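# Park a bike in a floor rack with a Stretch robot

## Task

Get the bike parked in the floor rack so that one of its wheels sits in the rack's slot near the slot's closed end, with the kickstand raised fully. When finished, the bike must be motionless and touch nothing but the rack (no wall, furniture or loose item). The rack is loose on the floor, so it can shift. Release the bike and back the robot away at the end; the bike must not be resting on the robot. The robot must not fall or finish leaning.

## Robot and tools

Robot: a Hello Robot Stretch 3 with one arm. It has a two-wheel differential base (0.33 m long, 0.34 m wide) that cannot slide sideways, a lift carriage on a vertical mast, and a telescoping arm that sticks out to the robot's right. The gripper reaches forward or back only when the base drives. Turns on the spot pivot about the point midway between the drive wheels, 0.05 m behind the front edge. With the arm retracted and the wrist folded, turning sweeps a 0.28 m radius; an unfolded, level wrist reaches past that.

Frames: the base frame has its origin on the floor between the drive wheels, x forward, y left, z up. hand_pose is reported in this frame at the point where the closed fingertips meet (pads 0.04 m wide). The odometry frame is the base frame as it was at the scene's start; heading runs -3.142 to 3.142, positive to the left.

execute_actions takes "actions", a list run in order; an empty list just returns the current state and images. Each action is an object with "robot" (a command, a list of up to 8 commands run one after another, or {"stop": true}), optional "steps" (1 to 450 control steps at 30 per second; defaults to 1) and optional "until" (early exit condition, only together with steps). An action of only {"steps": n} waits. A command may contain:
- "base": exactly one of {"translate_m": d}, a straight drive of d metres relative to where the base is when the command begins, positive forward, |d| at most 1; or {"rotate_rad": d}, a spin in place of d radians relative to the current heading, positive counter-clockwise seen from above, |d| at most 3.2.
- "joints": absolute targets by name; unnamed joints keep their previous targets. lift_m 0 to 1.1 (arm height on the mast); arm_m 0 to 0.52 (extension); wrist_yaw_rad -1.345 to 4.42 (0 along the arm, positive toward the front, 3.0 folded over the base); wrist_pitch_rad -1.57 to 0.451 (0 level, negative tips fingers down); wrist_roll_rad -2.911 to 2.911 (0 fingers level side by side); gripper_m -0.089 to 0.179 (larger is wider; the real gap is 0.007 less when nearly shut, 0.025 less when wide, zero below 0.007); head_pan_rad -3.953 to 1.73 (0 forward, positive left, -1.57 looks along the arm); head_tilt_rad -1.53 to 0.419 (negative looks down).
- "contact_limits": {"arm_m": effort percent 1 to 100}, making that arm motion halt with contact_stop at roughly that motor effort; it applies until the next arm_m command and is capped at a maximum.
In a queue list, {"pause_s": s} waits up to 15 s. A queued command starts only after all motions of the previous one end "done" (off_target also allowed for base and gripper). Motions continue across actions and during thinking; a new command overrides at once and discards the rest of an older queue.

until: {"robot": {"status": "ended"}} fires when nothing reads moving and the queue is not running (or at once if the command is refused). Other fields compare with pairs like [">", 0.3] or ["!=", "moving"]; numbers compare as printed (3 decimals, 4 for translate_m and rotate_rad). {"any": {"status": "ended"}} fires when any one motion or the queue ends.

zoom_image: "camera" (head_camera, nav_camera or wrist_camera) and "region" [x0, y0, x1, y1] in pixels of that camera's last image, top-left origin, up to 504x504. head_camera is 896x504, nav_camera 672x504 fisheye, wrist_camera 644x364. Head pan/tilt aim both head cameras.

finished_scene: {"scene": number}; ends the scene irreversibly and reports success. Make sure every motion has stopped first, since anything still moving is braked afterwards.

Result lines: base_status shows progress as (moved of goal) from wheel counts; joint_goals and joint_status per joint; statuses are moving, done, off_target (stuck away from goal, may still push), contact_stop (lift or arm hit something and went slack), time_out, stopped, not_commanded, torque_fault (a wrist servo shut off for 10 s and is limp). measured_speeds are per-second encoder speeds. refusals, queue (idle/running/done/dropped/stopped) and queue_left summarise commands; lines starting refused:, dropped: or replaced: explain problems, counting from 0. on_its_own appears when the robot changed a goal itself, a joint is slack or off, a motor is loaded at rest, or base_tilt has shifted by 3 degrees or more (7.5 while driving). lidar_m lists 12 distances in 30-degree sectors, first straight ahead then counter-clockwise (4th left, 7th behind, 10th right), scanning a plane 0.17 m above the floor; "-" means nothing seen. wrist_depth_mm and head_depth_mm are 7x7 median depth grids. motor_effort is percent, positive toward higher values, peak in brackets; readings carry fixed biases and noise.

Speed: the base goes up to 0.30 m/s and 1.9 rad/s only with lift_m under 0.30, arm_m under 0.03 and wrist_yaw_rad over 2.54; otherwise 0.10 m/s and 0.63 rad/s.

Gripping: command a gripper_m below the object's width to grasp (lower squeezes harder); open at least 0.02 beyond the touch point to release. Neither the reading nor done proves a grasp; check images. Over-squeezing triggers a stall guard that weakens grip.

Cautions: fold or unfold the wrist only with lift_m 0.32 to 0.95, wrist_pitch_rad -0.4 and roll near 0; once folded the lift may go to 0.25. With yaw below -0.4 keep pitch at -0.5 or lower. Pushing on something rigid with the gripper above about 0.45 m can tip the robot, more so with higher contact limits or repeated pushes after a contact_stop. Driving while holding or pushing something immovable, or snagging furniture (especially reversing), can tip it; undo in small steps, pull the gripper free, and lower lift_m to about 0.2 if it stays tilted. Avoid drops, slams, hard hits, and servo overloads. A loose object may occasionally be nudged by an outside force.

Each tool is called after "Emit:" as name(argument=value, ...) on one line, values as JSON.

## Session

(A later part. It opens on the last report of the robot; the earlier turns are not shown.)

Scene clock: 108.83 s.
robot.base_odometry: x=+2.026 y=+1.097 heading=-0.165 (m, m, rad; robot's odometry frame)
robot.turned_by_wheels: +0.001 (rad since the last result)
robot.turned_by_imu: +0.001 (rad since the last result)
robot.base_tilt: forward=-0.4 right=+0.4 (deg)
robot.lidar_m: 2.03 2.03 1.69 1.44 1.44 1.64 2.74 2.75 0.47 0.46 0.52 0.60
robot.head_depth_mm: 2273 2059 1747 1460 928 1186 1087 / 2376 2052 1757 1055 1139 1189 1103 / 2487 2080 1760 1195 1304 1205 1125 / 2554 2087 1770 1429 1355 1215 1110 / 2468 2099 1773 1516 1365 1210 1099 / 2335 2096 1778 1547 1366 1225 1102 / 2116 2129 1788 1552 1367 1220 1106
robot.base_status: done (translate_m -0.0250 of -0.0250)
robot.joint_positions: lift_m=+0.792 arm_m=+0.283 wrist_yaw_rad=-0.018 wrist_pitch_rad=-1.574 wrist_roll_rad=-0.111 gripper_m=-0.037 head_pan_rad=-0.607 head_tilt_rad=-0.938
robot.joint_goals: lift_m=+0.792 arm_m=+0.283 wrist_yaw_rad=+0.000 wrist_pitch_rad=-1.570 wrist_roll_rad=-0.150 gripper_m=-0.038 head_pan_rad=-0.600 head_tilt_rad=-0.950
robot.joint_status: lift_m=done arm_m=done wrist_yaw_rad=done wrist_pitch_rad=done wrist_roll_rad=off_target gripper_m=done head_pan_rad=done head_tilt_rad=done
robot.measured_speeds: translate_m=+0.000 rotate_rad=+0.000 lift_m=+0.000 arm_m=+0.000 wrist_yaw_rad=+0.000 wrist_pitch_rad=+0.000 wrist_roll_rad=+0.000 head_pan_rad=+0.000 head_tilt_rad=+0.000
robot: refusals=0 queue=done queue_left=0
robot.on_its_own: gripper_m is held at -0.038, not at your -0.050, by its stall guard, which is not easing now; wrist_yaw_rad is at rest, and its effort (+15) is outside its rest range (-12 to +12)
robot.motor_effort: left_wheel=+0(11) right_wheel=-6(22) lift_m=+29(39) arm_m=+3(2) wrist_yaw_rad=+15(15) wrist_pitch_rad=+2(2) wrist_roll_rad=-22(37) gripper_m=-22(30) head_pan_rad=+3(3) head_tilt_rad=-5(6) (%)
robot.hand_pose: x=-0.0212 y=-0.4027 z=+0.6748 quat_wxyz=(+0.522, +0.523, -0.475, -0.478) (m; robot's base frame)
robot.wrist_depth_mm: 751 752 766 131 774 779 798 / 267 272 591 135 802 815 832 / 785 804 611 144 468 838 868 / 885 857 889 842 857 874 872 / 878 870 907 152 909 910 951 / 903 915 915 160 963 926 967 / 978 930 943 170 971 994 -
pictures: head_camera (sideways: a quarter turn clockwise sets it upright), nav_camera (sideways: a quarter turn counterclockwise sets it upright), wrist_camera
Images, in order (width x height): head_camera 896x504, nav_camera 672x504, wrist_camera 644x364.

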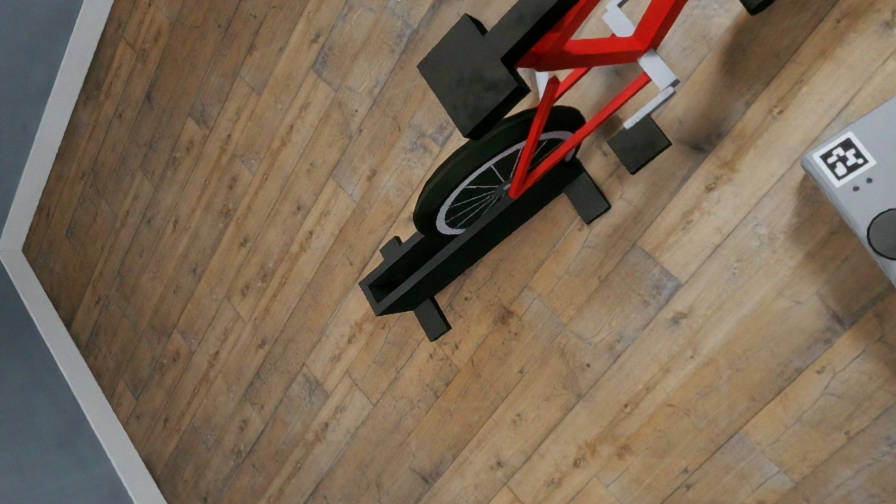

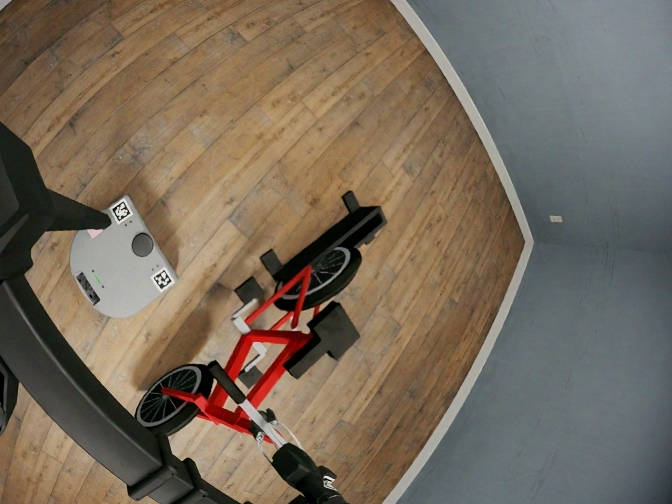

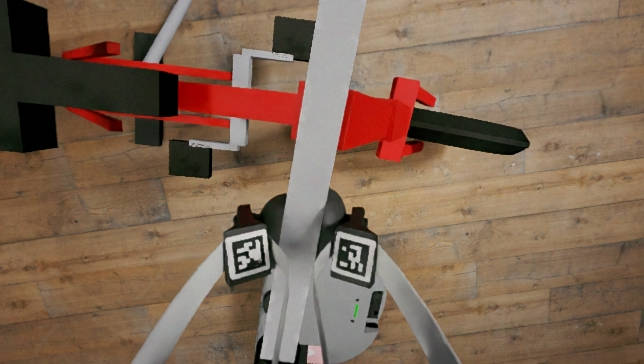

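Emit:
execute_actions(actions=[{"robot": [{"joints": {"lift_m": 0.803, "wrist_roll_rad": -0.03}}], "steps": 60, "until": {"robot": {"status": "ended"}}}])

Scene clock: 109.97 s.
robot.base_odometry: x=+2.026 y=+1.097 heading=-0.165 (m, m, rad; robot's odometry frame)
robot.turned_by_wheels: +0.000 (rad since the last result)
robot.turned_by_imu: +0.000 (rad since the last result)
robot.base_tilt: forward=-0.4 right=+0.5 (deg)
robot.lidar_m: 2.03 2.03 1.69 1.44 1.44 1.64 2.74 2.74 0.46 0.45 0.52 0.60
robot.head_depth_mm: 2273 2054 1750 1461 938 1168 1085 / 2374 2063 1750 1059 1135 1189 1105 / 2485 2095 1762 1194 1299 1208 1123 / 2544 2082 1758 1426 1357 1216 1113 / 2454 2103 1775 1515 1357 1219 1101 / 2317 2107 1795 1539 1363 1217 1105 / 2113 2118 1787 1551 1369 1223 1106
robot.base_status: done (translate_m -0.0250 of -0.0250)
robot.joint_positions: lift_m=+0.803 arm_m=+0.283 wrist_yaw_rad=-0.003 wrist_pitch_rad=-1.559 wrist_roll_rad=-0.041 gripper_m=-0.037 head_pan_rad=-0.607 head_tilt_rad=-0.938
robot.joint_goals: lift_m=+0.803 arm_m=+0.283 wrist_yaw_rad=+0.000 wrist_pitch_rad=-1.570 wrist_roll_rad=-0.030 gripper_m=-0.038 head_pan_rad=-0.600 head_tilt_rad=-0.950
robot.joint_status: lift_m=done arm_m=done wrist_yaw_rad=done wrist_pitch_rad=done wrist_roll_rad=done gripper_m=done head_pan_rad=done head_tilt_rad=done
robot.measured_speeds: translate_m=+0.000 rotate_rad=+0.000 lift_m=+0.000 arm_m=+0.000 wrist_yaw_rad=+0.000 wrist_pitch_rad=+0.000 wrist_roll_rad=+0.000 head_pan_rad=+0.000 head_tilt_rad=+0.000
robot: refusals=0 queue=done queue_left=0
robot.on_its_own: gripper_m is held at -0.038, not at your -0.050, by its stall guard, which is still easing
robot.motor_effort: left_wheel=-1(1) right_wheel=-4(6) lift_m=+50(50) arm_m=+1(2) wrist_yaw_rad=+3(15) wrist_pitch_rad=-5(6) wrist_roll_rad=+6(22) gripper_m=-21(23) head_pan_rad=+2(4) head_tilt_rad=-6(5) (%)
robot.hand_pose: x=-0.0216 y=-0.4066 z=+0.6848 quat_wxyz=(+0.512, +0.506, -0.493, -0.488) (m; robot's base frame)
robot.wrist_depth_mm: 754 766 766 140 809 812 831 / 278 597 807 163 826 801 831 / 292 627 621 153 484 840 872 / 840 857 838 501 895 898 917 / 888 877 913 160 884 925 900 / 905 911 957 165 910 971 945 / 939 958 969 173 965 987 -
pictures: head_camera (sideways: a quarter turn clockwise sets it upright), nav_camera (sideways: a quarter turn counterclockwise sets it upright), wrist_camera
Images, in order (width x height): head_camera 896x504, nav_camera 672x504, wrist_camera 644x364.

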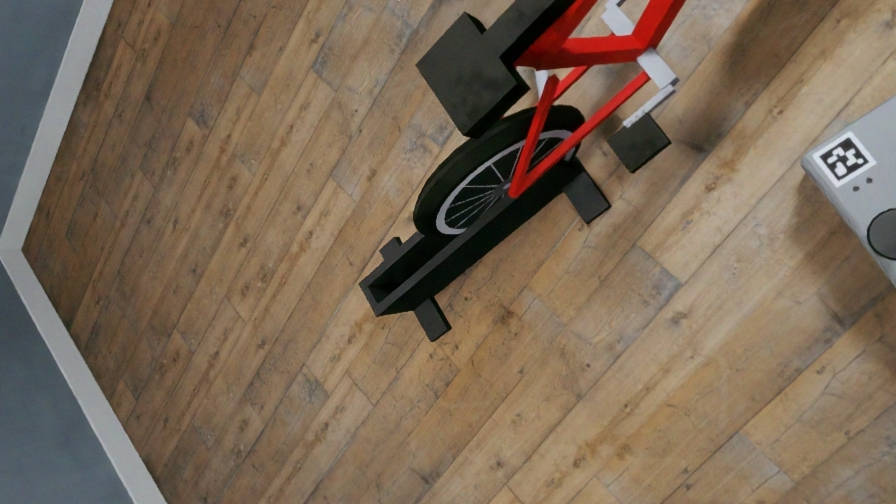

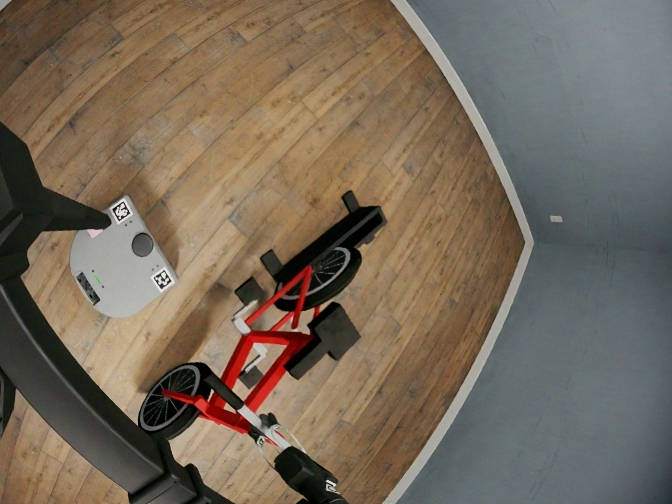

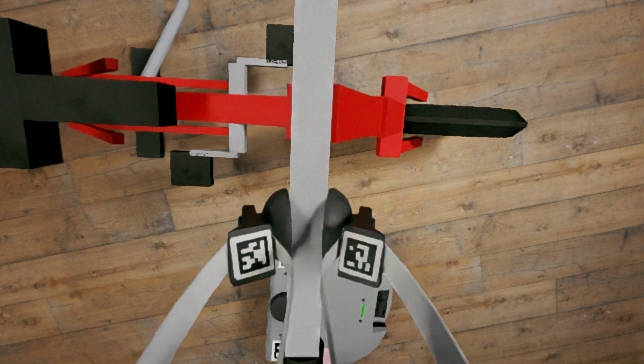

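Emit:
execute_actions(actions=[{"robot": [{"joints": {"gripper_m": 0.075}}, {"joints": {"arm_m": 0.339, "lift_m": 0.797}}], "steps": 120, "until": {"robot": {"status": "ended"}}}])

Scene clock: 113.33 s.
robot.base_odometry: x=+2.026 y=+1.097 heading=-0.165 (m, m, rad; robot's odometry frame)
robot.turned_by_wheels: +0.000 (rad since the last result)
robot.turned_by_imu: -0.001 (rad since the last result)
robot.base_tilt: forward=-0.4 right=+0.4 (deg)
robot.lidar_m: 2.03 2.03 1.69 1.44 1.43 1.63 2.74 2.75 0.47 0.46 0.52 0.60
robot.head_depth_mm: 2284 2060 1741 1455 938 1183 1090 / 2376 2074 1760 1053 1131 1190 1104 / 2477 2076 1757 1199 1301 1209 1127 / 2536 2079 1771 1430 1355 1216 1111 / 2462 2099 1771 1514 1359 1219 1102 / 2337 2114 1781 1551 1362 1217 1104 / 2116 2111 1783 1551 1366 1226 1107
robot.base_status: done (translate_m -0.0250 of -0.0250)
robot.joint_positions: lift_m=+0.797 arm_m=+0.339 wrist_yaw_rad=-0.002 wrist_pitch_rad=-1.564 wrist_roll_rad=-0.037 gripper_m=+0.075 head_pan_rad=-0.607 head_tilt_rad=-0.938
robot.joint_goals: lift_m=+0.797 arm_m=+0.339 wrist_yaw_rad=+0.000 wrist_pitch_rad=-1.570 wrist_roll_rad=-0.030 gripper_m=+0.075 head_pan_rad=-0.600 head_tilt_rad=-0.950
robot.joint_status: lift_m=done arm_m=done wrist_yaw_rad=done wrist_pitch_rad=done wrist_roll_rad=done gripper_m=done head_pan_rad=done head_tilt_rad=done
robot.measured_speeds: translate_m=+0.000 rotate_rad=+0.000 lift_m=+0.000 arm_m=+0.000 wrist_yaw_rad=+0.000 wrist_pitch_rad=+0.000 wrist_roll_rad=+0.000 head_pan_rad=+0.000 head_tilt_rad=+0.000
robot: refusals=0 queue=done queue_left=0
robot.motor_effort: left_wheel=-2(2) right_wheel=+2(4) lift_m=+34(51) arm_m=+2(3) wrist_yaw_rad=+2(2) wrist_pitch_rad=-3(5) wrist_roll_rad=+4(6) gripper_m=+1(79) head_pan_rad=+3(3) head_tilt_rad=-6(5) (%)
robot.hand_pose: x=-0.0216 y=-0.4613 z=+0.6794 quat_wxyz=(+0.510, +0.507, -0.493, -0.490) (m; robot's base frame)
robot.wrist_depth_mm: 769 754 752 135 778 775 813 / 764 774 790 601 797 833 828 / 294 519 604 440 558 846 867 / 289 306 643 169 603 889 916 / 872 887 870 158 912 918 965 / 897 931 941 161 983 937 967 / 927 957 985 167 995 - -
pictures: head_camera (sideways: a quarter turn clockwise sets it upright), nav_camera (sideways: a quarter turn counterclockwise sets it upright), wrist_camera
Images, in order (width x height): head_camera 896x504, nav_camera 672x504, wrist_camera 644x364.

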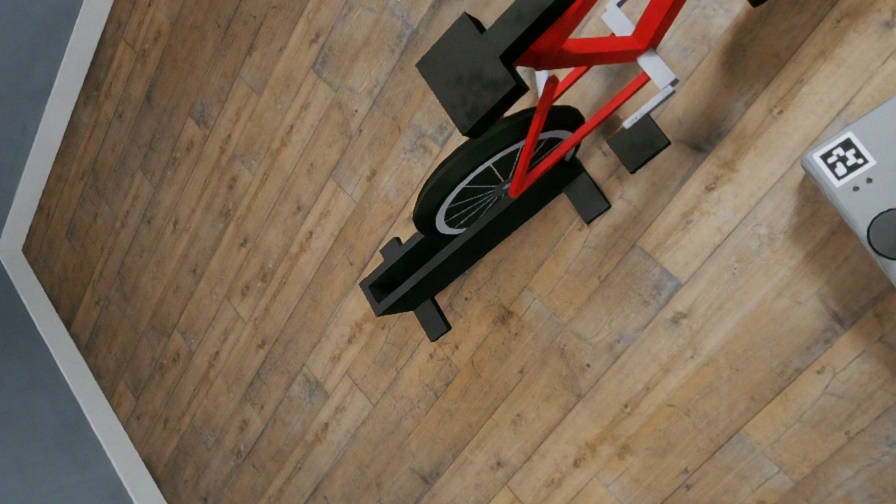

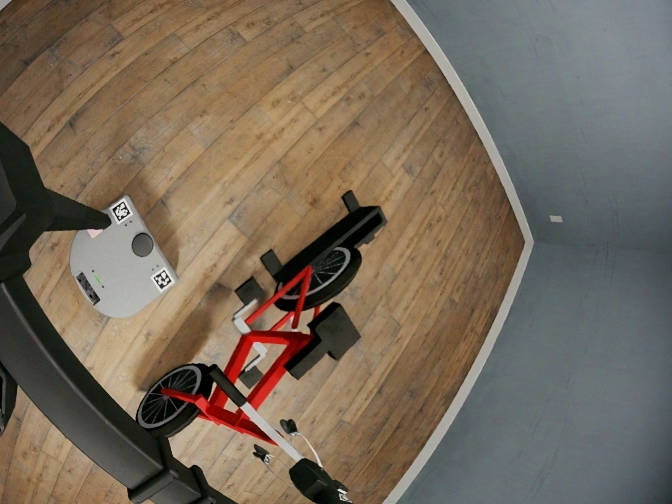

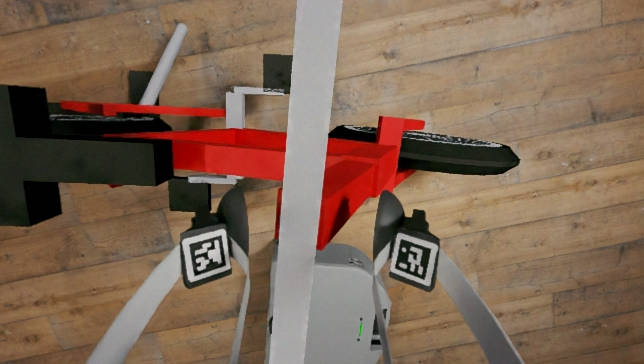

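Emit:
execute_actions(actions=[{"robot": [{"joints": {"gripper_m": -0.03}}, {"joints": {"wrist_roll_rad": -0.25, "lift_m": 0.801}}], "steps": 120, "until": {"robot": {"status": "ended"}}}])

Scene clock: 115.43 s.
robot.base_odometry: x=+2.026 y=+1.097 heading=-0.165 (m, m, rad; robot's odometry frame)
robot.turned_by_wheels: +0.000 (rad since the last result)
robot.turned_by_imu: +0.000 (rad since the last result)
robot.base_tilt: forward=-0.4 right=+0.4 (deg)
robot.lidar_m: 2.03 2.02 1.69 1.44 1.44 1.64 2.75 2.74 0.45 0.44 0.52 0.60
robot.head_depth_mm: 2282 2060 1748 1439 953 1171 1086 / 2375 2073 1752 1053 1132 1188 1109 / 2494 2065 1759 1205 1302 1214 1126 / 2546 2096 1767 1436 1359 1211 1114 / 2466 2094 1773 1514 1355 1220 1102 / 2323 2101 1796 1535 1360 1221 1105 / 2107 2122 1796 1546 1373 1220 1106
robot.base_status: done (translate_m -0.0250 of -0.0250)
robot.joint_positions: lift_m=+0.801 arm_m=+0.339 wrist_yaw_rad=-0.008 wrist_pitch_rad=-1.556 wrist_roll_rad=-0.227 gripper_m=-0.029 head_pan_rad=-0.607 head_tilt_rad=-0.938
robot.joint_goals: lift_m=+0.801 arm_m=+0.339 wrist_yaw_rad=+0.000 wrist_pitch_rad=-1.570 wrist_roll_rad=-0.250 gripper_m=-0.030 head_pan_rad=-0.600 head_tilt_rad=-0.950
robot.joint_status: lift_m=done arm_m=done wrist_yaw_rad=done wrist_pitch_rad=done wrist_roll_rad=off_target gripper_m=done head_pan_rad=done head_tilt_rad=done
robot.measured_speeds: translate_m=+0.000 rotate_rad=+0.000 lift_m=+0.000 arm_m=+0.000 wrist_yaw_rad=+0.000 wrist_pitch_rad=+0.000 wrist_roll_rad=+0.000 head_pan_rad=+0.000 head_tilt_rad=+0.000
robot: refusals=0 queue=dropped queue_left=0
robot.motor_effort: left_wheel=-3(3) right_wheel=+4(3) lift_m=+41(47) arm_m=+2(3) wrist_yaw_rad=+7(8) wrist_pitch_rad=-6(8) wrist_roll_rad=-13(21) gripper_m=-19(93) head_pan_rad=+3(4) head_tilt_rad=-6(5) (%)
robot.hand_pose: x=-0.0214 y=-0.4634 z=+0.6830 quat_wxyz=(+0.556, +0.548, -0.445, -0.440) (m; robot's base frame)
robot.wrist_depth_mm: 749 759 774 773 813 804 834 / 285 614 793 600 844 831 843 / 279 286 367 446 826 837 867 / 813 861 843 165 500 887 906 / 904 848 860 158 897 942 958 / 919 880 918 163 962 948 995 / 934 950 967 169 992 - -
pictures: head_camera (sideways: a quarter turn clockwise sets it upright), nav_camera (sideways: a quarter turn counterclockwise sets it upright), wrist_camera
Images, in order (width x height): head_camera 896x504, nav_camera 672x504, wrist_camera 644x364.

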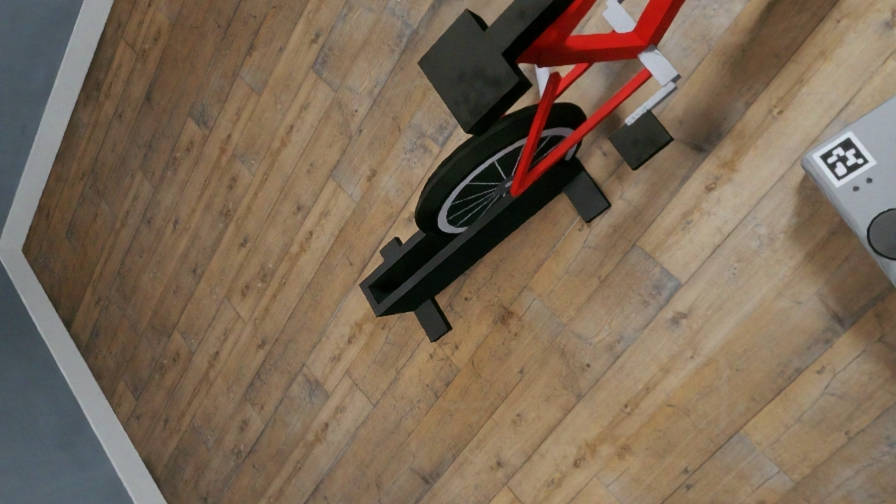

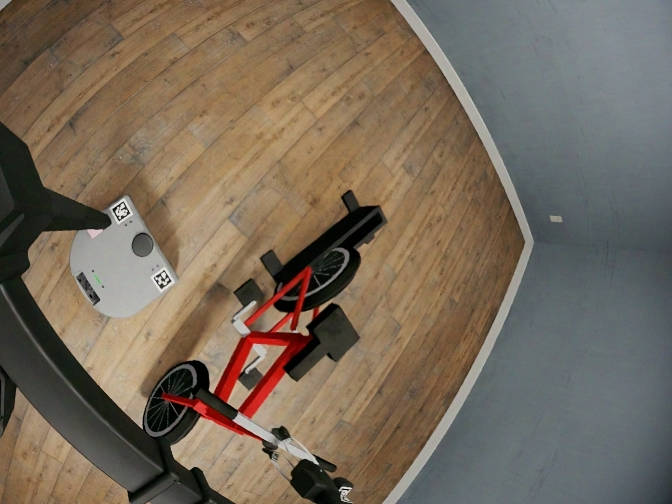

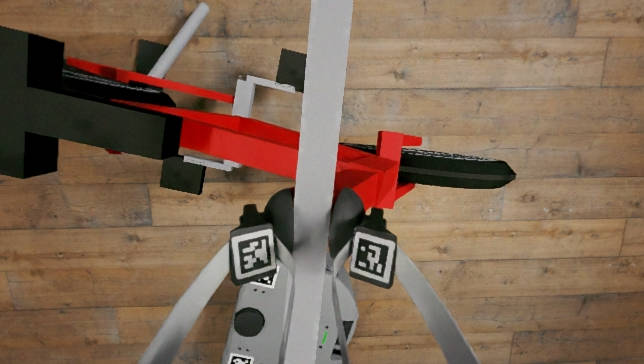

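Emit:
execute_actions(actions=[{"robot": {"base": {"translate_m": 0.08}, "joints": {"arm_m": 0.328}}, "steps": 120, "until": {"robot": {"status": "ended"}}}])

Scene clock: 117.83 s.
robot.base_odometry: x=+2.105 y=+1.083 heading=-0.165 (m, m, rad; robot's odometry frame)
robot.turned_by_wheels: +0.000 (rad since the last result)
robot.turned_by_imu: +0.000 (rad since the last result)
robot.base_tilt: forward=-0.5 right=+0.4 (deg)
robot.lidar_m: 1.95 1.95 1.71 1.46 1.46 1.67 2.82 2.82 0.44 0.43 0.52 0.60
robot.head_depth_mm: 2257 2053 1748 1465 896 1169 1091 / 2363 2070 1754 1070 1129 1186 1105 / 2457 2078 1763 1204 1283 1211 1126 / 2543 2081 1762 1428 1361 1213 1110 / 2388 2090 1775 1511 1365 1216 1095 / 2244 2098 1778 1547 1363 1221 1104 / 2032 2109 1783 1548 1373 1218 1102
robot.base_status: done (translate_m +0.0800 of +0.0800)
robot.joint_positions: lift_m=+0.801 arm_m=+0.328 wrist_yaw_rad=-0.006 wrist_pitch_rad=-1.561 wrist_roll_rad=-0.231 gripper_m=-0.029 head_pan_rad=-0.607 head_tilt_rad=-0.938
robot.joint_goals: lift_m=+0.801 arm_m=+0.328 wrist_yaw_rad=+0.000 wrist_pitch_rad=-1.570 wrist_roll_rad=-0.250 gripper_m=-0.030 head_pan_rad=-0.600 head_tilt_rad=-0.950
robot.joint_status: lift_m=done arm_m=done wrist_yaw_rad=done wrist_pitch_rad=done wrist_roll_rad=off_target gripper_m=done head_pan_rad=done head_tilt_rad=done
robot.measured_speeds: translate_m=+0.000 rotate_rad=+0.000 lift_m=+0.000 arm_m=+0.000 wrist_yaw_rad=+0.000 wrist_pitch_rad=+0.000 wrist_roll_rad=+0.000 head_pan_rad=+0.000 head_tilt_rad=+0.000
robot: refusals=0 queue=done queue_left=0
robot.motor_effort: left_wheel=-3(7) right_wheel=+3(33) lift_m=+37(41) arm_m=-3(4) wrist_yaw_rad=+5(7) wrist_pitch_rad=-4(15) wrist_roll_rad=-11(13) gripper_m=-19(26) head_pan_rad=+3(3) head_tilt_rad=-5(7) (%)
robot.hand_pose: x=-0.0215 y=-0.4517 z=+0.6832 quat_wxyz=(+0.556, +0.550, -0.443, -0.439) (m; robot's base frame)
robot.wrist_depth_mm: 765 757 768 761 787 801 810 / 284 599 800 590 793 819 856 / 285 287 361 449 850 853 888 / 844 861 867 172 495 895 926 / 865 892 910 158 911 900 973 / 884 897 907 164 969 956 992 / 962 935 986 169 986 994 -
pictures: head_camera (sideways: a quarter turn clockwise sets it upright), nav_camera (sideways: a quarter turn counterclockwise sets it upright), wrist_camera
Images, in order (width x height): head_camera 896x504, nav_camera 672x504, wrist_camera 644x364.

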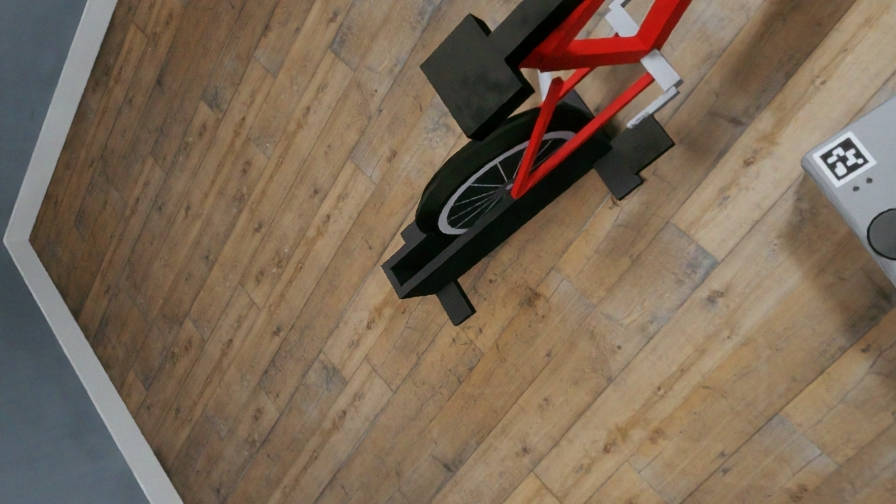

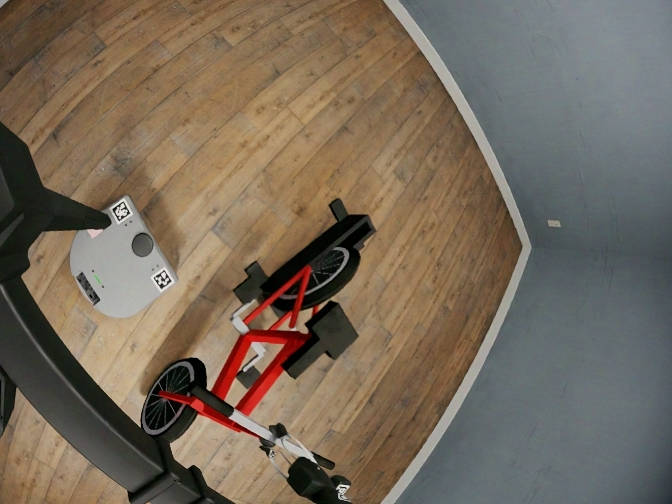

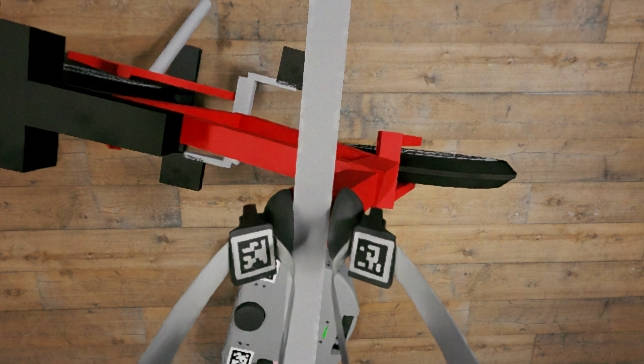

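Emit:
execute_actions(actions=[{"robot": {"base": {"translate_m": 0.095}, "joints": {"arm_m": 0.32, "wrist_roll_rad": -0.08}}, "steps": 120, "until": {"robot": {"status": "ended"}}}])

Emit:
zoom_image(camera="head_camera", region=[370, 130, 590, 330])

Scene clock: 120.17 s.
robot.base_odometry: x=+2.198 y=+1.068 heading=-0.165 (m, m, rad; robot's odometry frame)
robot.turned_by_wheels: -0.001 (rad since the last result)
robot.turned_by_imu: -0.001 (rad since the last result)
robot.base_tilt: forward=-0.4 right=+0.4 (deg)
robot.lidar_m: 1.86 1.86 1.75 1.49 1.49 1.70 2.87 2.91 0.44 0.43 0.51 0.59
robot.head_depth_mm: 2235 2059 1749 1481 892 1171 1085 / 2361 2070 1744 1521 1121 1171 1106 / 2463 2088 1758 1201 1289 1193 1122 / 2482 2089 1780 1452 1357 1217 1112 / 2343 2083 1777 1545 1361 1217 1098 / 2145 2105 1790 1547 1356 1222 1104 / 1943 2072 1787 1550 1371 1225 1107
robot.base_status: done (translate_m +0.0950 of +0.0950)
robot.joint_positions: lift_m=+0.801 arm_m=+0.320 wrist_yaw_rad=+0.007 wrist_pitch_rad=-1.550 wrist_roll_rad=-0.096 gripper_m=-0.029 head_pan_rad=-0.607 head_tilt_rad=-0.938
robot.joint_goals: lift_m=+0.801 arm_m=+0.320 wrist_yaw_rad=+0.000 wrist_pitch_rad=-1.570 wrist_roll_rad=-0.080 gripper_m=-0.030 head_pan_rad=-0.600 head_tilt_rad=-0.950
robot.joint_status: lift_m=done arm_m=done wrist_yaw_rad=done wrist_pitch_rad=done wrist_roll_rad=done gripper_m=done head_pan_rad=done head_tilt_rad=done
robot.measured_speeds: translate_m=+0.000 rotate_rad=+0.000 lift_m=+0.000 arm_m=+0.000 wrist_yaw_rad=+0.000 wrist_pitch_rad=+0.000 wrist_roll_rad=+0.000 head_pan_rad=+0.000 head_tilt_rad=+0.000
robot: refusals=0 queue=done queue_left=0
robot.on_its_own: right_wheel is at rest, and its effort (+20) is outside its rest range (-18 to +18)
robot.motor_effort: left_wheel=-8(10) right_wheel=+20(32) lift_m=+36(38) arm_m=-2(4) wrist_yaw_rad=-6(6) wrist_pitch_rad=-10(15) wrist_roll_rad=+9(11) gripper_m=-24(28) head_pan_rad=+3(2) head_tilt_rad=-6(6) (%)
robot.hand_pose: x=-0.0218 y=-0.4466 z=+0.6831 quat_wxyz=(+0.531, +0.520, -0.478, -0.469) (m; robot's base frame)
robot.wrist_depth_mm: 767 770 782 788 798 797 811 / 587 774 816 603 836 810 842 / 282 305 576 439 866 877 867 / 303 855 655 166 481 901 884 / 849 919 866 159 896 934 971 / 899 921 927 163 965 953 994 / 919 922 910 168 985 - -
pictures: head_camera (sideways: a quarter turn clockwise sets it upright), nav_camera (sideways: a quarter turn counterclockwise sets it upright), wrist_camera
Images, in order (width x height): head_camera 896x504, nav_camera 672x504, wrist_camera 644x364.

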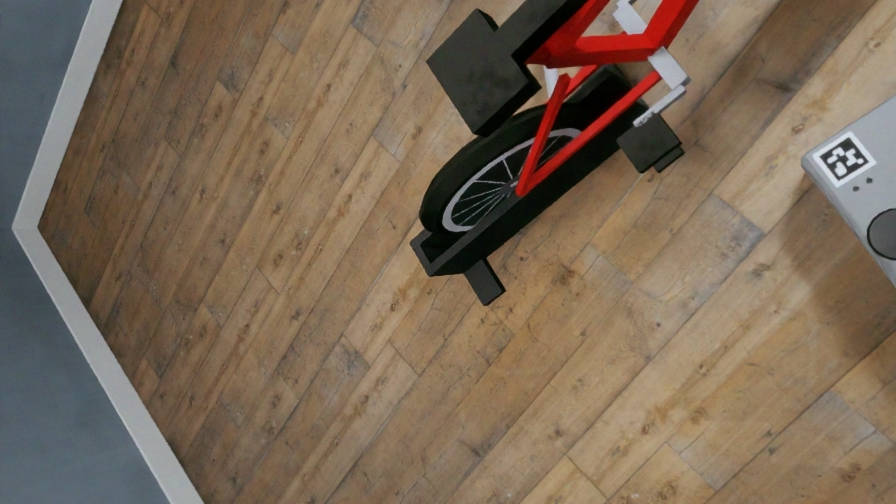

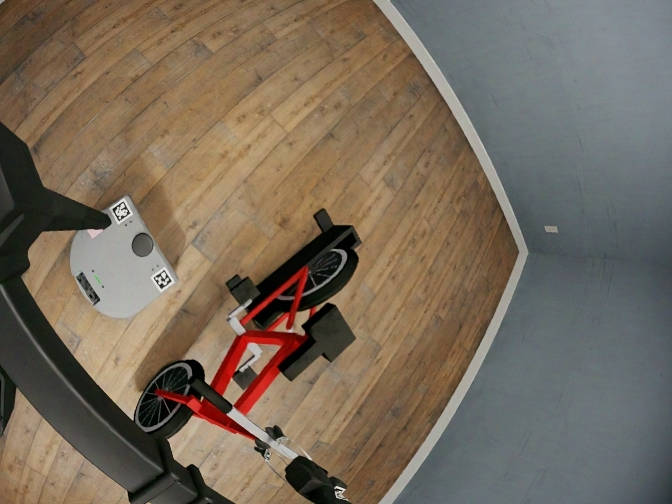

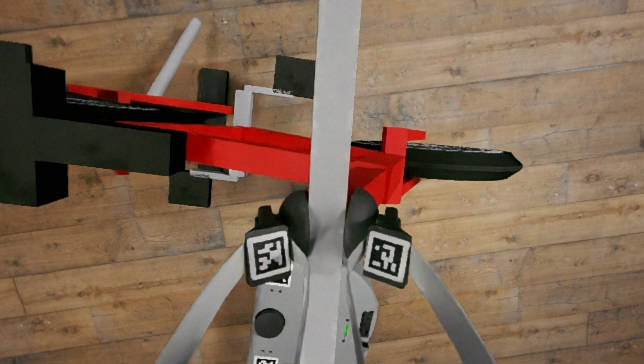

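Region (370, 130, 590, 330) of head_camera's 896x504 image, scaled by 2.291, with more detail than that image has; it fills the top 458 rows of this view, and the rest is white.

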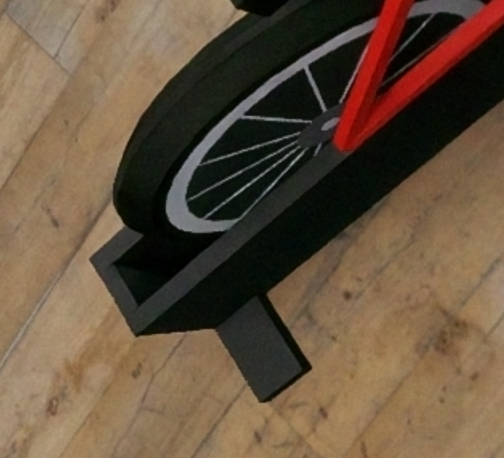

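Emit:
execute_actions(actions=[{"robot": [{"joints": {"arm_m": 0.329}}, {"base": {"translate_m": 0.03}}], "steps": 120, "until": {"robot": {"status": "ended"}}}])

Emit:
zoom_image(camera="head_camera", region=[370, 130, 590, 330])

Scene clock: 122.20 s.
robot.base_odometry: x=+2.228 y=+1.063 heading=-0.165 (m, m, rad; robot's odometry frame)
robot.turned_by_wheels: +0.000 (rad since the last result)
robot.turned_by_imu: +0.000 (rad since the last result)
robot.base_tilt: forward=-0.4 right=+0.5 (deg)
robot.lidar_m: 1.83 1.83 1.76 1.49 1.49 1.71 2.89 2.94 0.43 0.43 0.51 0.59
robot.head_depth_mm: 2240 2062 1747 1483 890 1165 1091 / 2345 2063 1758 1521 1125 1170 1104 / 2454 2083 1761 1196 1286 1195 1127 / 2475 2082 1766 1444 1361 1212 1111 / 2318 2094 1785 1537 1365 1224 1099 / 2083 2098 1794 1553 1367 1220 1102 / 1909 2053 1789 1550 1367 1224 1106
robot.base_status: done (translate_m +0.0300 of +0.0300)
robot.joint_positions: lift_m=+0.801 arm_m=+0.329 wrist_yaw_rad=+0.007 wrist_pitch_rad=-1.574 wrist_roll_rad=-0.094 gripper_m=-0.029 head_pan_rad=-0.607 head_tilt_rad=-0.938
robot.joint_goals: lift_m=+0.801 arm_m=+0.329 wrist_yaw_rad=+0.000 wrist_pitch_rad=-1.570 wrist_roll_rad=-0.080 gripper_m=-0.030 head_pan_rad=-0.600 head_tilt_rad=-0.950
robot.joint_status: lift_m=done arm_m=done wrist_yaw_rad=done wrist_pitch_rad=done wrist_roll_rad=done gripper_m=done head_pan_rad=done head_tilt_rad=done
robot.measured_speeds: translate_m=+0.000 rotate_rad=+0.000 lift_m=+0.000 arm_m=+0.000 wrist_yaw_rad=+0.000 wrist_pitch_rad=+0.000 wrist_roll_rad=+0.000 head_pan_rad=+0.000 head_tilt_rad=+0.000
robot: refusals=0 queue=done queue_left=0
robot.motor_effort: left_wheel=-7(10) right_wheel=+18(30) lift_m=+36(36) arm_m=+2(3) wrist_yaw_rad=-6(5) wrist_pitch_rad=+2(10) wrist_roll_rad=+8(9) gripper_m=-23(26) head_pan_rad=+3(3) head_tilt_rad=-6(5) (%)
robot.hand_pose: x=-0.0218 y=-0.4487 z=+0.6836 quat_wxyz=(+0.524, +0.526, -0.473, -0.475) (m; robot's base frame)
robot.wrist_depth_mm: 788 764 776 143 782 789 814 / 486 818 800 594 838 817 845 / 278 296 554 438 816 840 885 / 315 861 824 156 505 892 889 / 872 883 857 158 907 944 944 / 922 898 927 164 975 939 988 / 957 942 - 170 - - -
pictures: head_camera (sideways: a quarter turn clockwise sets it upright), nav_camera (sideways: a quarter turn counterclockwise sets it upright), wrist_camera
Images, in order (width x height): head_camera 896x504, nav_camera 672x504, wrist_camera 644x364.

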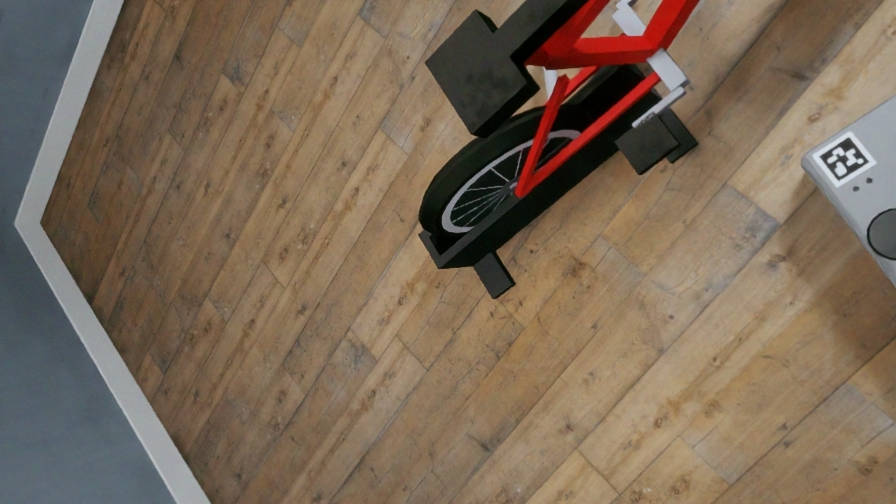

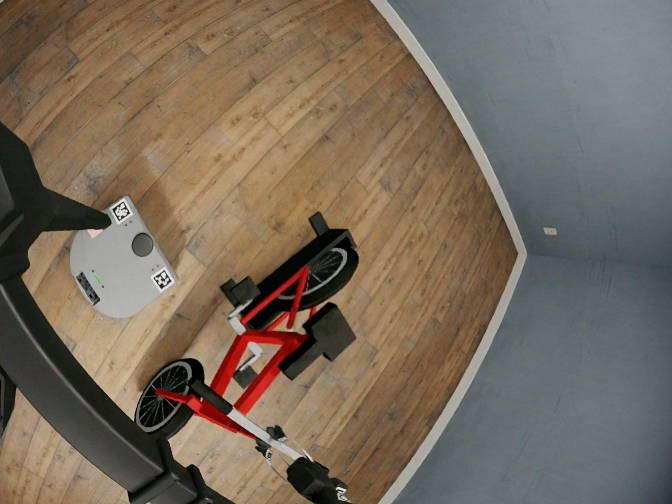

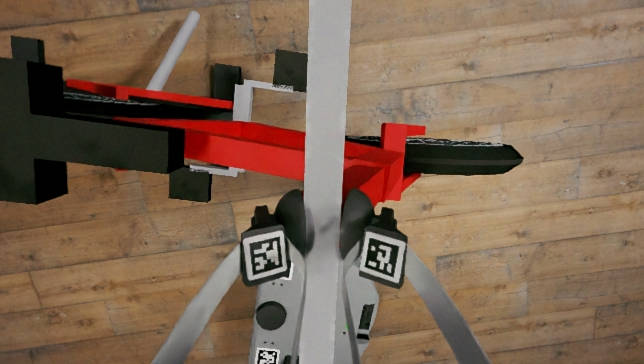

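Region (370, 130, 590, 330) of head_camera's 896x504 image, scaled by 2.291, with more detail than that image has; it fills the top 458 rows of this view, and the rest is white.

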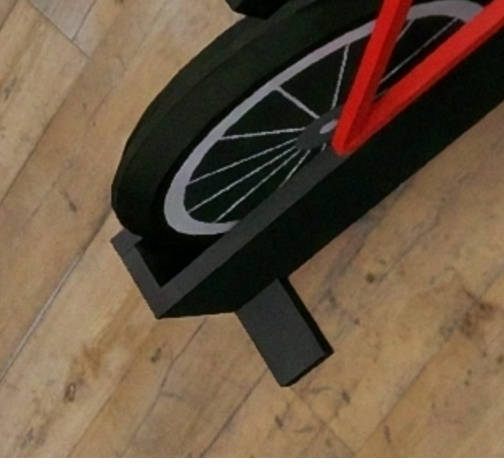

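Emit:
execute_actions(actions=[{"robot": [{"base": {"translate_m": 0.012}, "joints": {"wrist_roll_rad": -0.04}}], "steps": 60, "until": {"robot": {"status": "ended"}}}, {"robot": [{"joints": {"gripper_m": 0.075}}, {"joints": {"lift_m": 0.85}}], "steps": 120, "until": {"robot": {"status": "ended"}}}])

Emit:
zoom_image(camera="head_camera", region=[370, 130, 590, 330])

Scene clock: 127.60 s.
robot.base_odometry: x=+2.240 y=+1.061 heading=-0.165 (m, m, rad; robot's odometry frame)
robot.turned_by_wheels: +0.000 (rad since the last result)
robot.turned_by_imu: +0.000 (rad since the last result)
robot.base_tilt: forward=-0.5 right=+0.4 (deg)
robot.lidar_m: 1.83 1.81 1.76 1.50 1.50 1.71 2.90 2.95 0.43 0.42 0.51 0.59
robot.head_depth_mm: 2229 2053 1742 1494 885 1171 1089 / 2365 2069 1748 1529 1124 1174 1104 / 2457 2076 1764 1192 1289 1193 1128 / 2481 2074 1770 1475 1351 1217 1113 / 2305 2088 1773 1541 1358 1215 1099 / 2075 2096 1783 1549 1367 1223 1102 / 1890 2045 1794 1550 1372 1226 1104
robot.base_status: done (translate_m +0.0120 of +0.0120)
robot.joint_positions: lift_m=+0.850 arm_m=+0.329 wrist_yaw_rad=+0.003 wrist_pitch_rad=-1.570 wrist_roll_rad=-0.048 gripper_m=+0.075 head_pan_rad=-0.607 head_tilt_rad=-0.938
robot.joint_goals: lift_m=+0.850 arm_m=+0.329 wrist_yaw_rad=+0.000 wrist_pitch_rad=-1.570 wrist_roll_rad=-0.040 gripper_m=+0.075 head_pan_rad=-0.600 head_tilt_rad=-0.950
robot.joint_status: lift_m=done arm_m=done wrist_yaw_rad=done wrist_pitch_rad=done wrist_roll_rad=done gripper_m=done head_pan_rad=done head_tilt_rad=done
robot.measured_speeds: translate_m=+0.000 rotate_rad=+0.000 lift_m=+0.000 arm_m=+0.000 wrist_yaw_rad=+0.000 wrist_pitch_rad=+0.000 wrist_roll_rad=+0.000 head_pan_rad=+0.000 head_tilt_rad=+0.000
robot: refusals=0 queue=done queue_left=0
robot.motor_effort: left_wheel=-3(11) right_wheel=+4(29) lift_m=+43(43) arm_m=+2(2) wrist_yaw_rad=-2(8) wrist_pitch_rad=+0(2) wrist_roll_rad=+5(12) gripper_m=+1(80) head_pan_rad=+3(3) head_tilt_rad=-5(6) (%)
robot.hand_pose: x=-0.0217 y=-0.4497 z=+0.7323 quat_wxyz=(+0.513, +0.513, -0.487, -0.487) (m; robot's base frame)
robot.wrist_depth_mm: 793 808 829 843 842 837 852 / 817 851 840 850 842 907 889 / 328 432 622 601 889 913 922 / 342 902 687 269 933 963 950 / 930 939 978 213 983 967 986 / 927 977 984 217 - - - / - - - 228 - - -
pictures: head_camera (sideways: a quarter turn clockwise sets it upright), nav_camera (sideways: a quarter turn counterclockwise sets it upright), wrist_camera
Images, in order (width x height): head_camera 896x504, nav_camera 672x504, wrist_camera 644x364.

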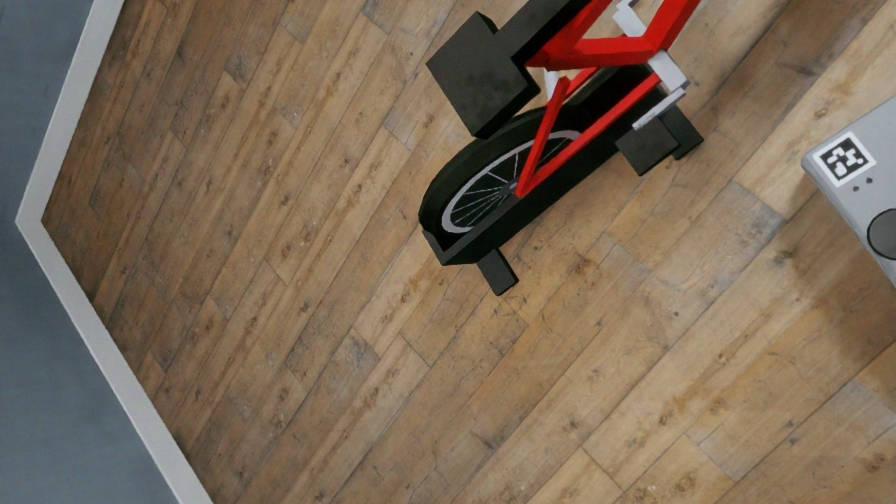

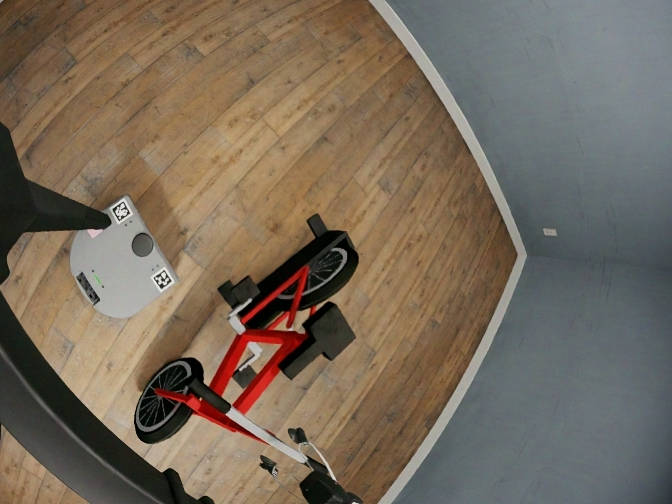

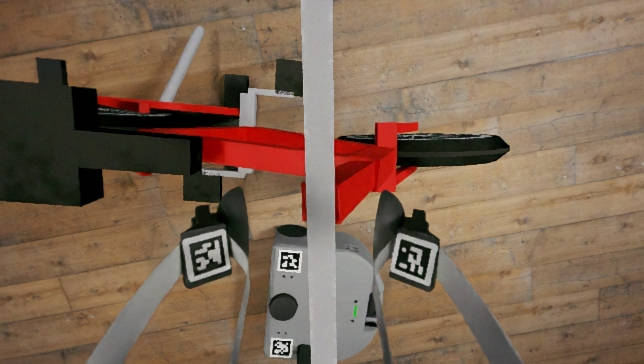

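Region (370, 130, 590, 330) of head_camera's 896x504 image, scaled by 2.291, with more detail than that image has; it fills the top 458 rows of this view, and the rest is white.

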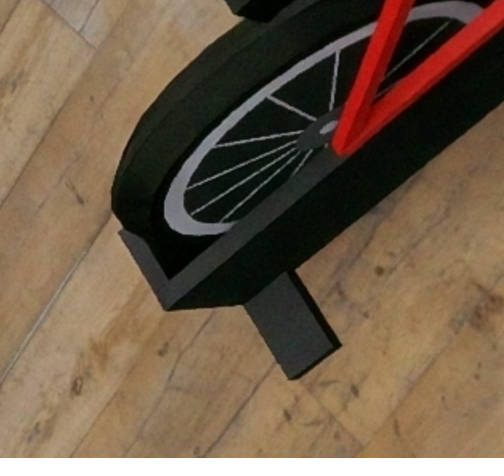

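Emit:
execute_actions(actions=[{"robot": {"base": {"translate_m": 0.885}, "joints": {"arm_m": 0.0, "wrist_yaw_rad": 3.1, "wrist_roll_rad": 0.0, "wrist_pitch_rad": -0.4, "gripper_m": 0.0, "head_pan_rad": -1.57, "head_tilt_rad": -1.0}}, "steps": 200, "until": {"robot": {"translate_m": [">", 0.18], "arm_m": ["<", 0.1]}}}, {"robot": {"joints": {"lift_m": 0.285}}, "steps": 200, "until": {"robot": {"lift_m": ["<", 0.296]}}}])

Scene clock: 136.27 s.
robot.base_odometry: x=+2.948 y=+0.943 heading=-0.165 (m, m, rad; robot's odometry frame)
robot.turned_by_wheels: +0.000 (rad since the last result)
robot.turned_by_imu: +0.004 (rad since the last result)
robot.base_tilt: forward=-1.2 right=+0.4 (deg)
robot.lidar_m: 1.13 1.13 1.30 1.70 1.70 1.95 3.34 0.59 0.43 0.42 2.08 1.33
robot.head_depth_mm: 2169 1937 1670 1475 1094 1193 1098 / 2127 1926 1672 1477 1103 1207 - / 2099 1931 1678 1480 1227 1234 - / 2056 1949 1688 1492 1330 1235 1095 / 2003 1968 1696 1493 1333 1204 1097 / 1927 1968 1707 1492 1336 1208 1101 / 1888 1974 1709 1501 1337 1214 1107
robot.base_status: moving (translate_m +0.7184 of +0.8850)
robot.joint_positions: lift_m=+0.294 arm_m=+0.001 wrist_yaw_rad=+3.098 wrist_pitch_rad=-0.421 wrist_roll_rad=-0.006 gripper_m=+0.000 head_pan_rad=-1.563 head_tilt_rad=-0.988
robot.joint_goals: lift_m=+0.285 arm_m=+0.000 wrist_yaw_rad=+3.100 wrist_pitch_rad=-0.400 wrist_roll_rad=+0.000 gripper_m=+0.000 head_pan_rad=-1.570 head_tilt_rad=-1.000
robot.joint_status: lift_m=moving arm_m=moving wrist_yaw_rad=moving wrist_pitch_rad=moving wrist_roll_rad=moving gripper_m=done head_pan_rad=done head_tilt_rad=done
robot.measured_speeds: translate_m=+0.109 rotate_rad=+0.000 lift_m=-0.064 arm_m=+0.000 wrist_yaw_rad=+0.000 wrist_pitch_rad=+0.000 wrist_roll_rad=+0.000 head_pan_rad=+0.000 head_tilt_rad=+0.000
robot: refusals=0 queue=running queue_left=0
robot.motor_effort: left_wheel=+1(4) right_wheel=+8(10) lift_m=+35(39) arm_m=-1(3) wrist_yaw_rad=+2(3) wrist_pitch_rad=+10(11) wrist_roll_rad=+3(5) gripper_m=-2(80) head_pan_rad=-3(37) head_tilt_rad=-7(14) (%)
robot.hand_pose: x=-0.0115 y=+0.0782 z=+0.3066 quat_wxyz=(+0.163, +0.692, +0.133, +0.690) (m; robot's base frame)
robot.wrist_depth_mm: - - - - - - 983 / - - - - - - - / 835 844 - 910 986 - 966 / 668 666 692 718 753 757 785 / 545 565 578 - 607 625 641 / 472 495 - - 520 526 532 / - - - - 435 441 449
pictures: head_camera (sideways: a quarter turn clockwise sets it upright), nav_camera (sideways: a quarter turn counterclockwise sets it upright), wrist_camera
Images, in order (width x height): head_camera 896x504, nav_camera 672x504, wrist_camera 644x364.

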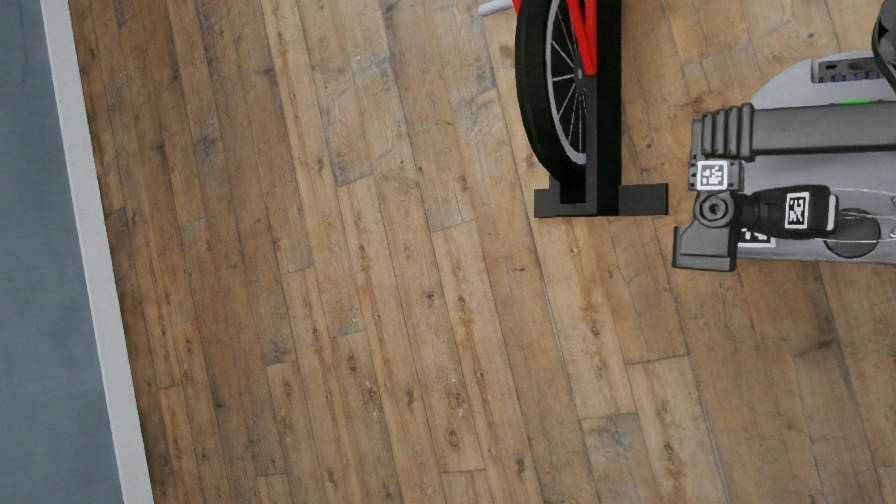

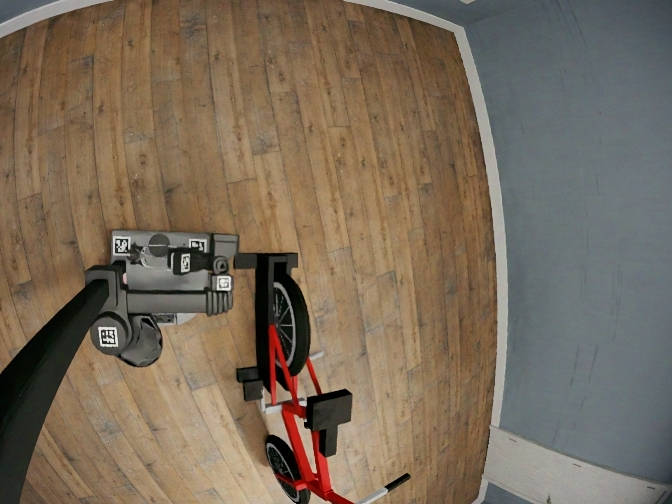

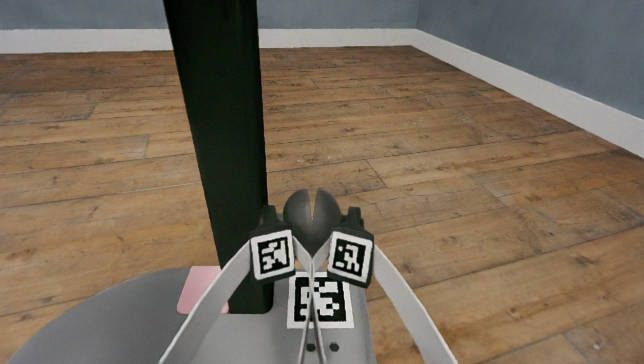

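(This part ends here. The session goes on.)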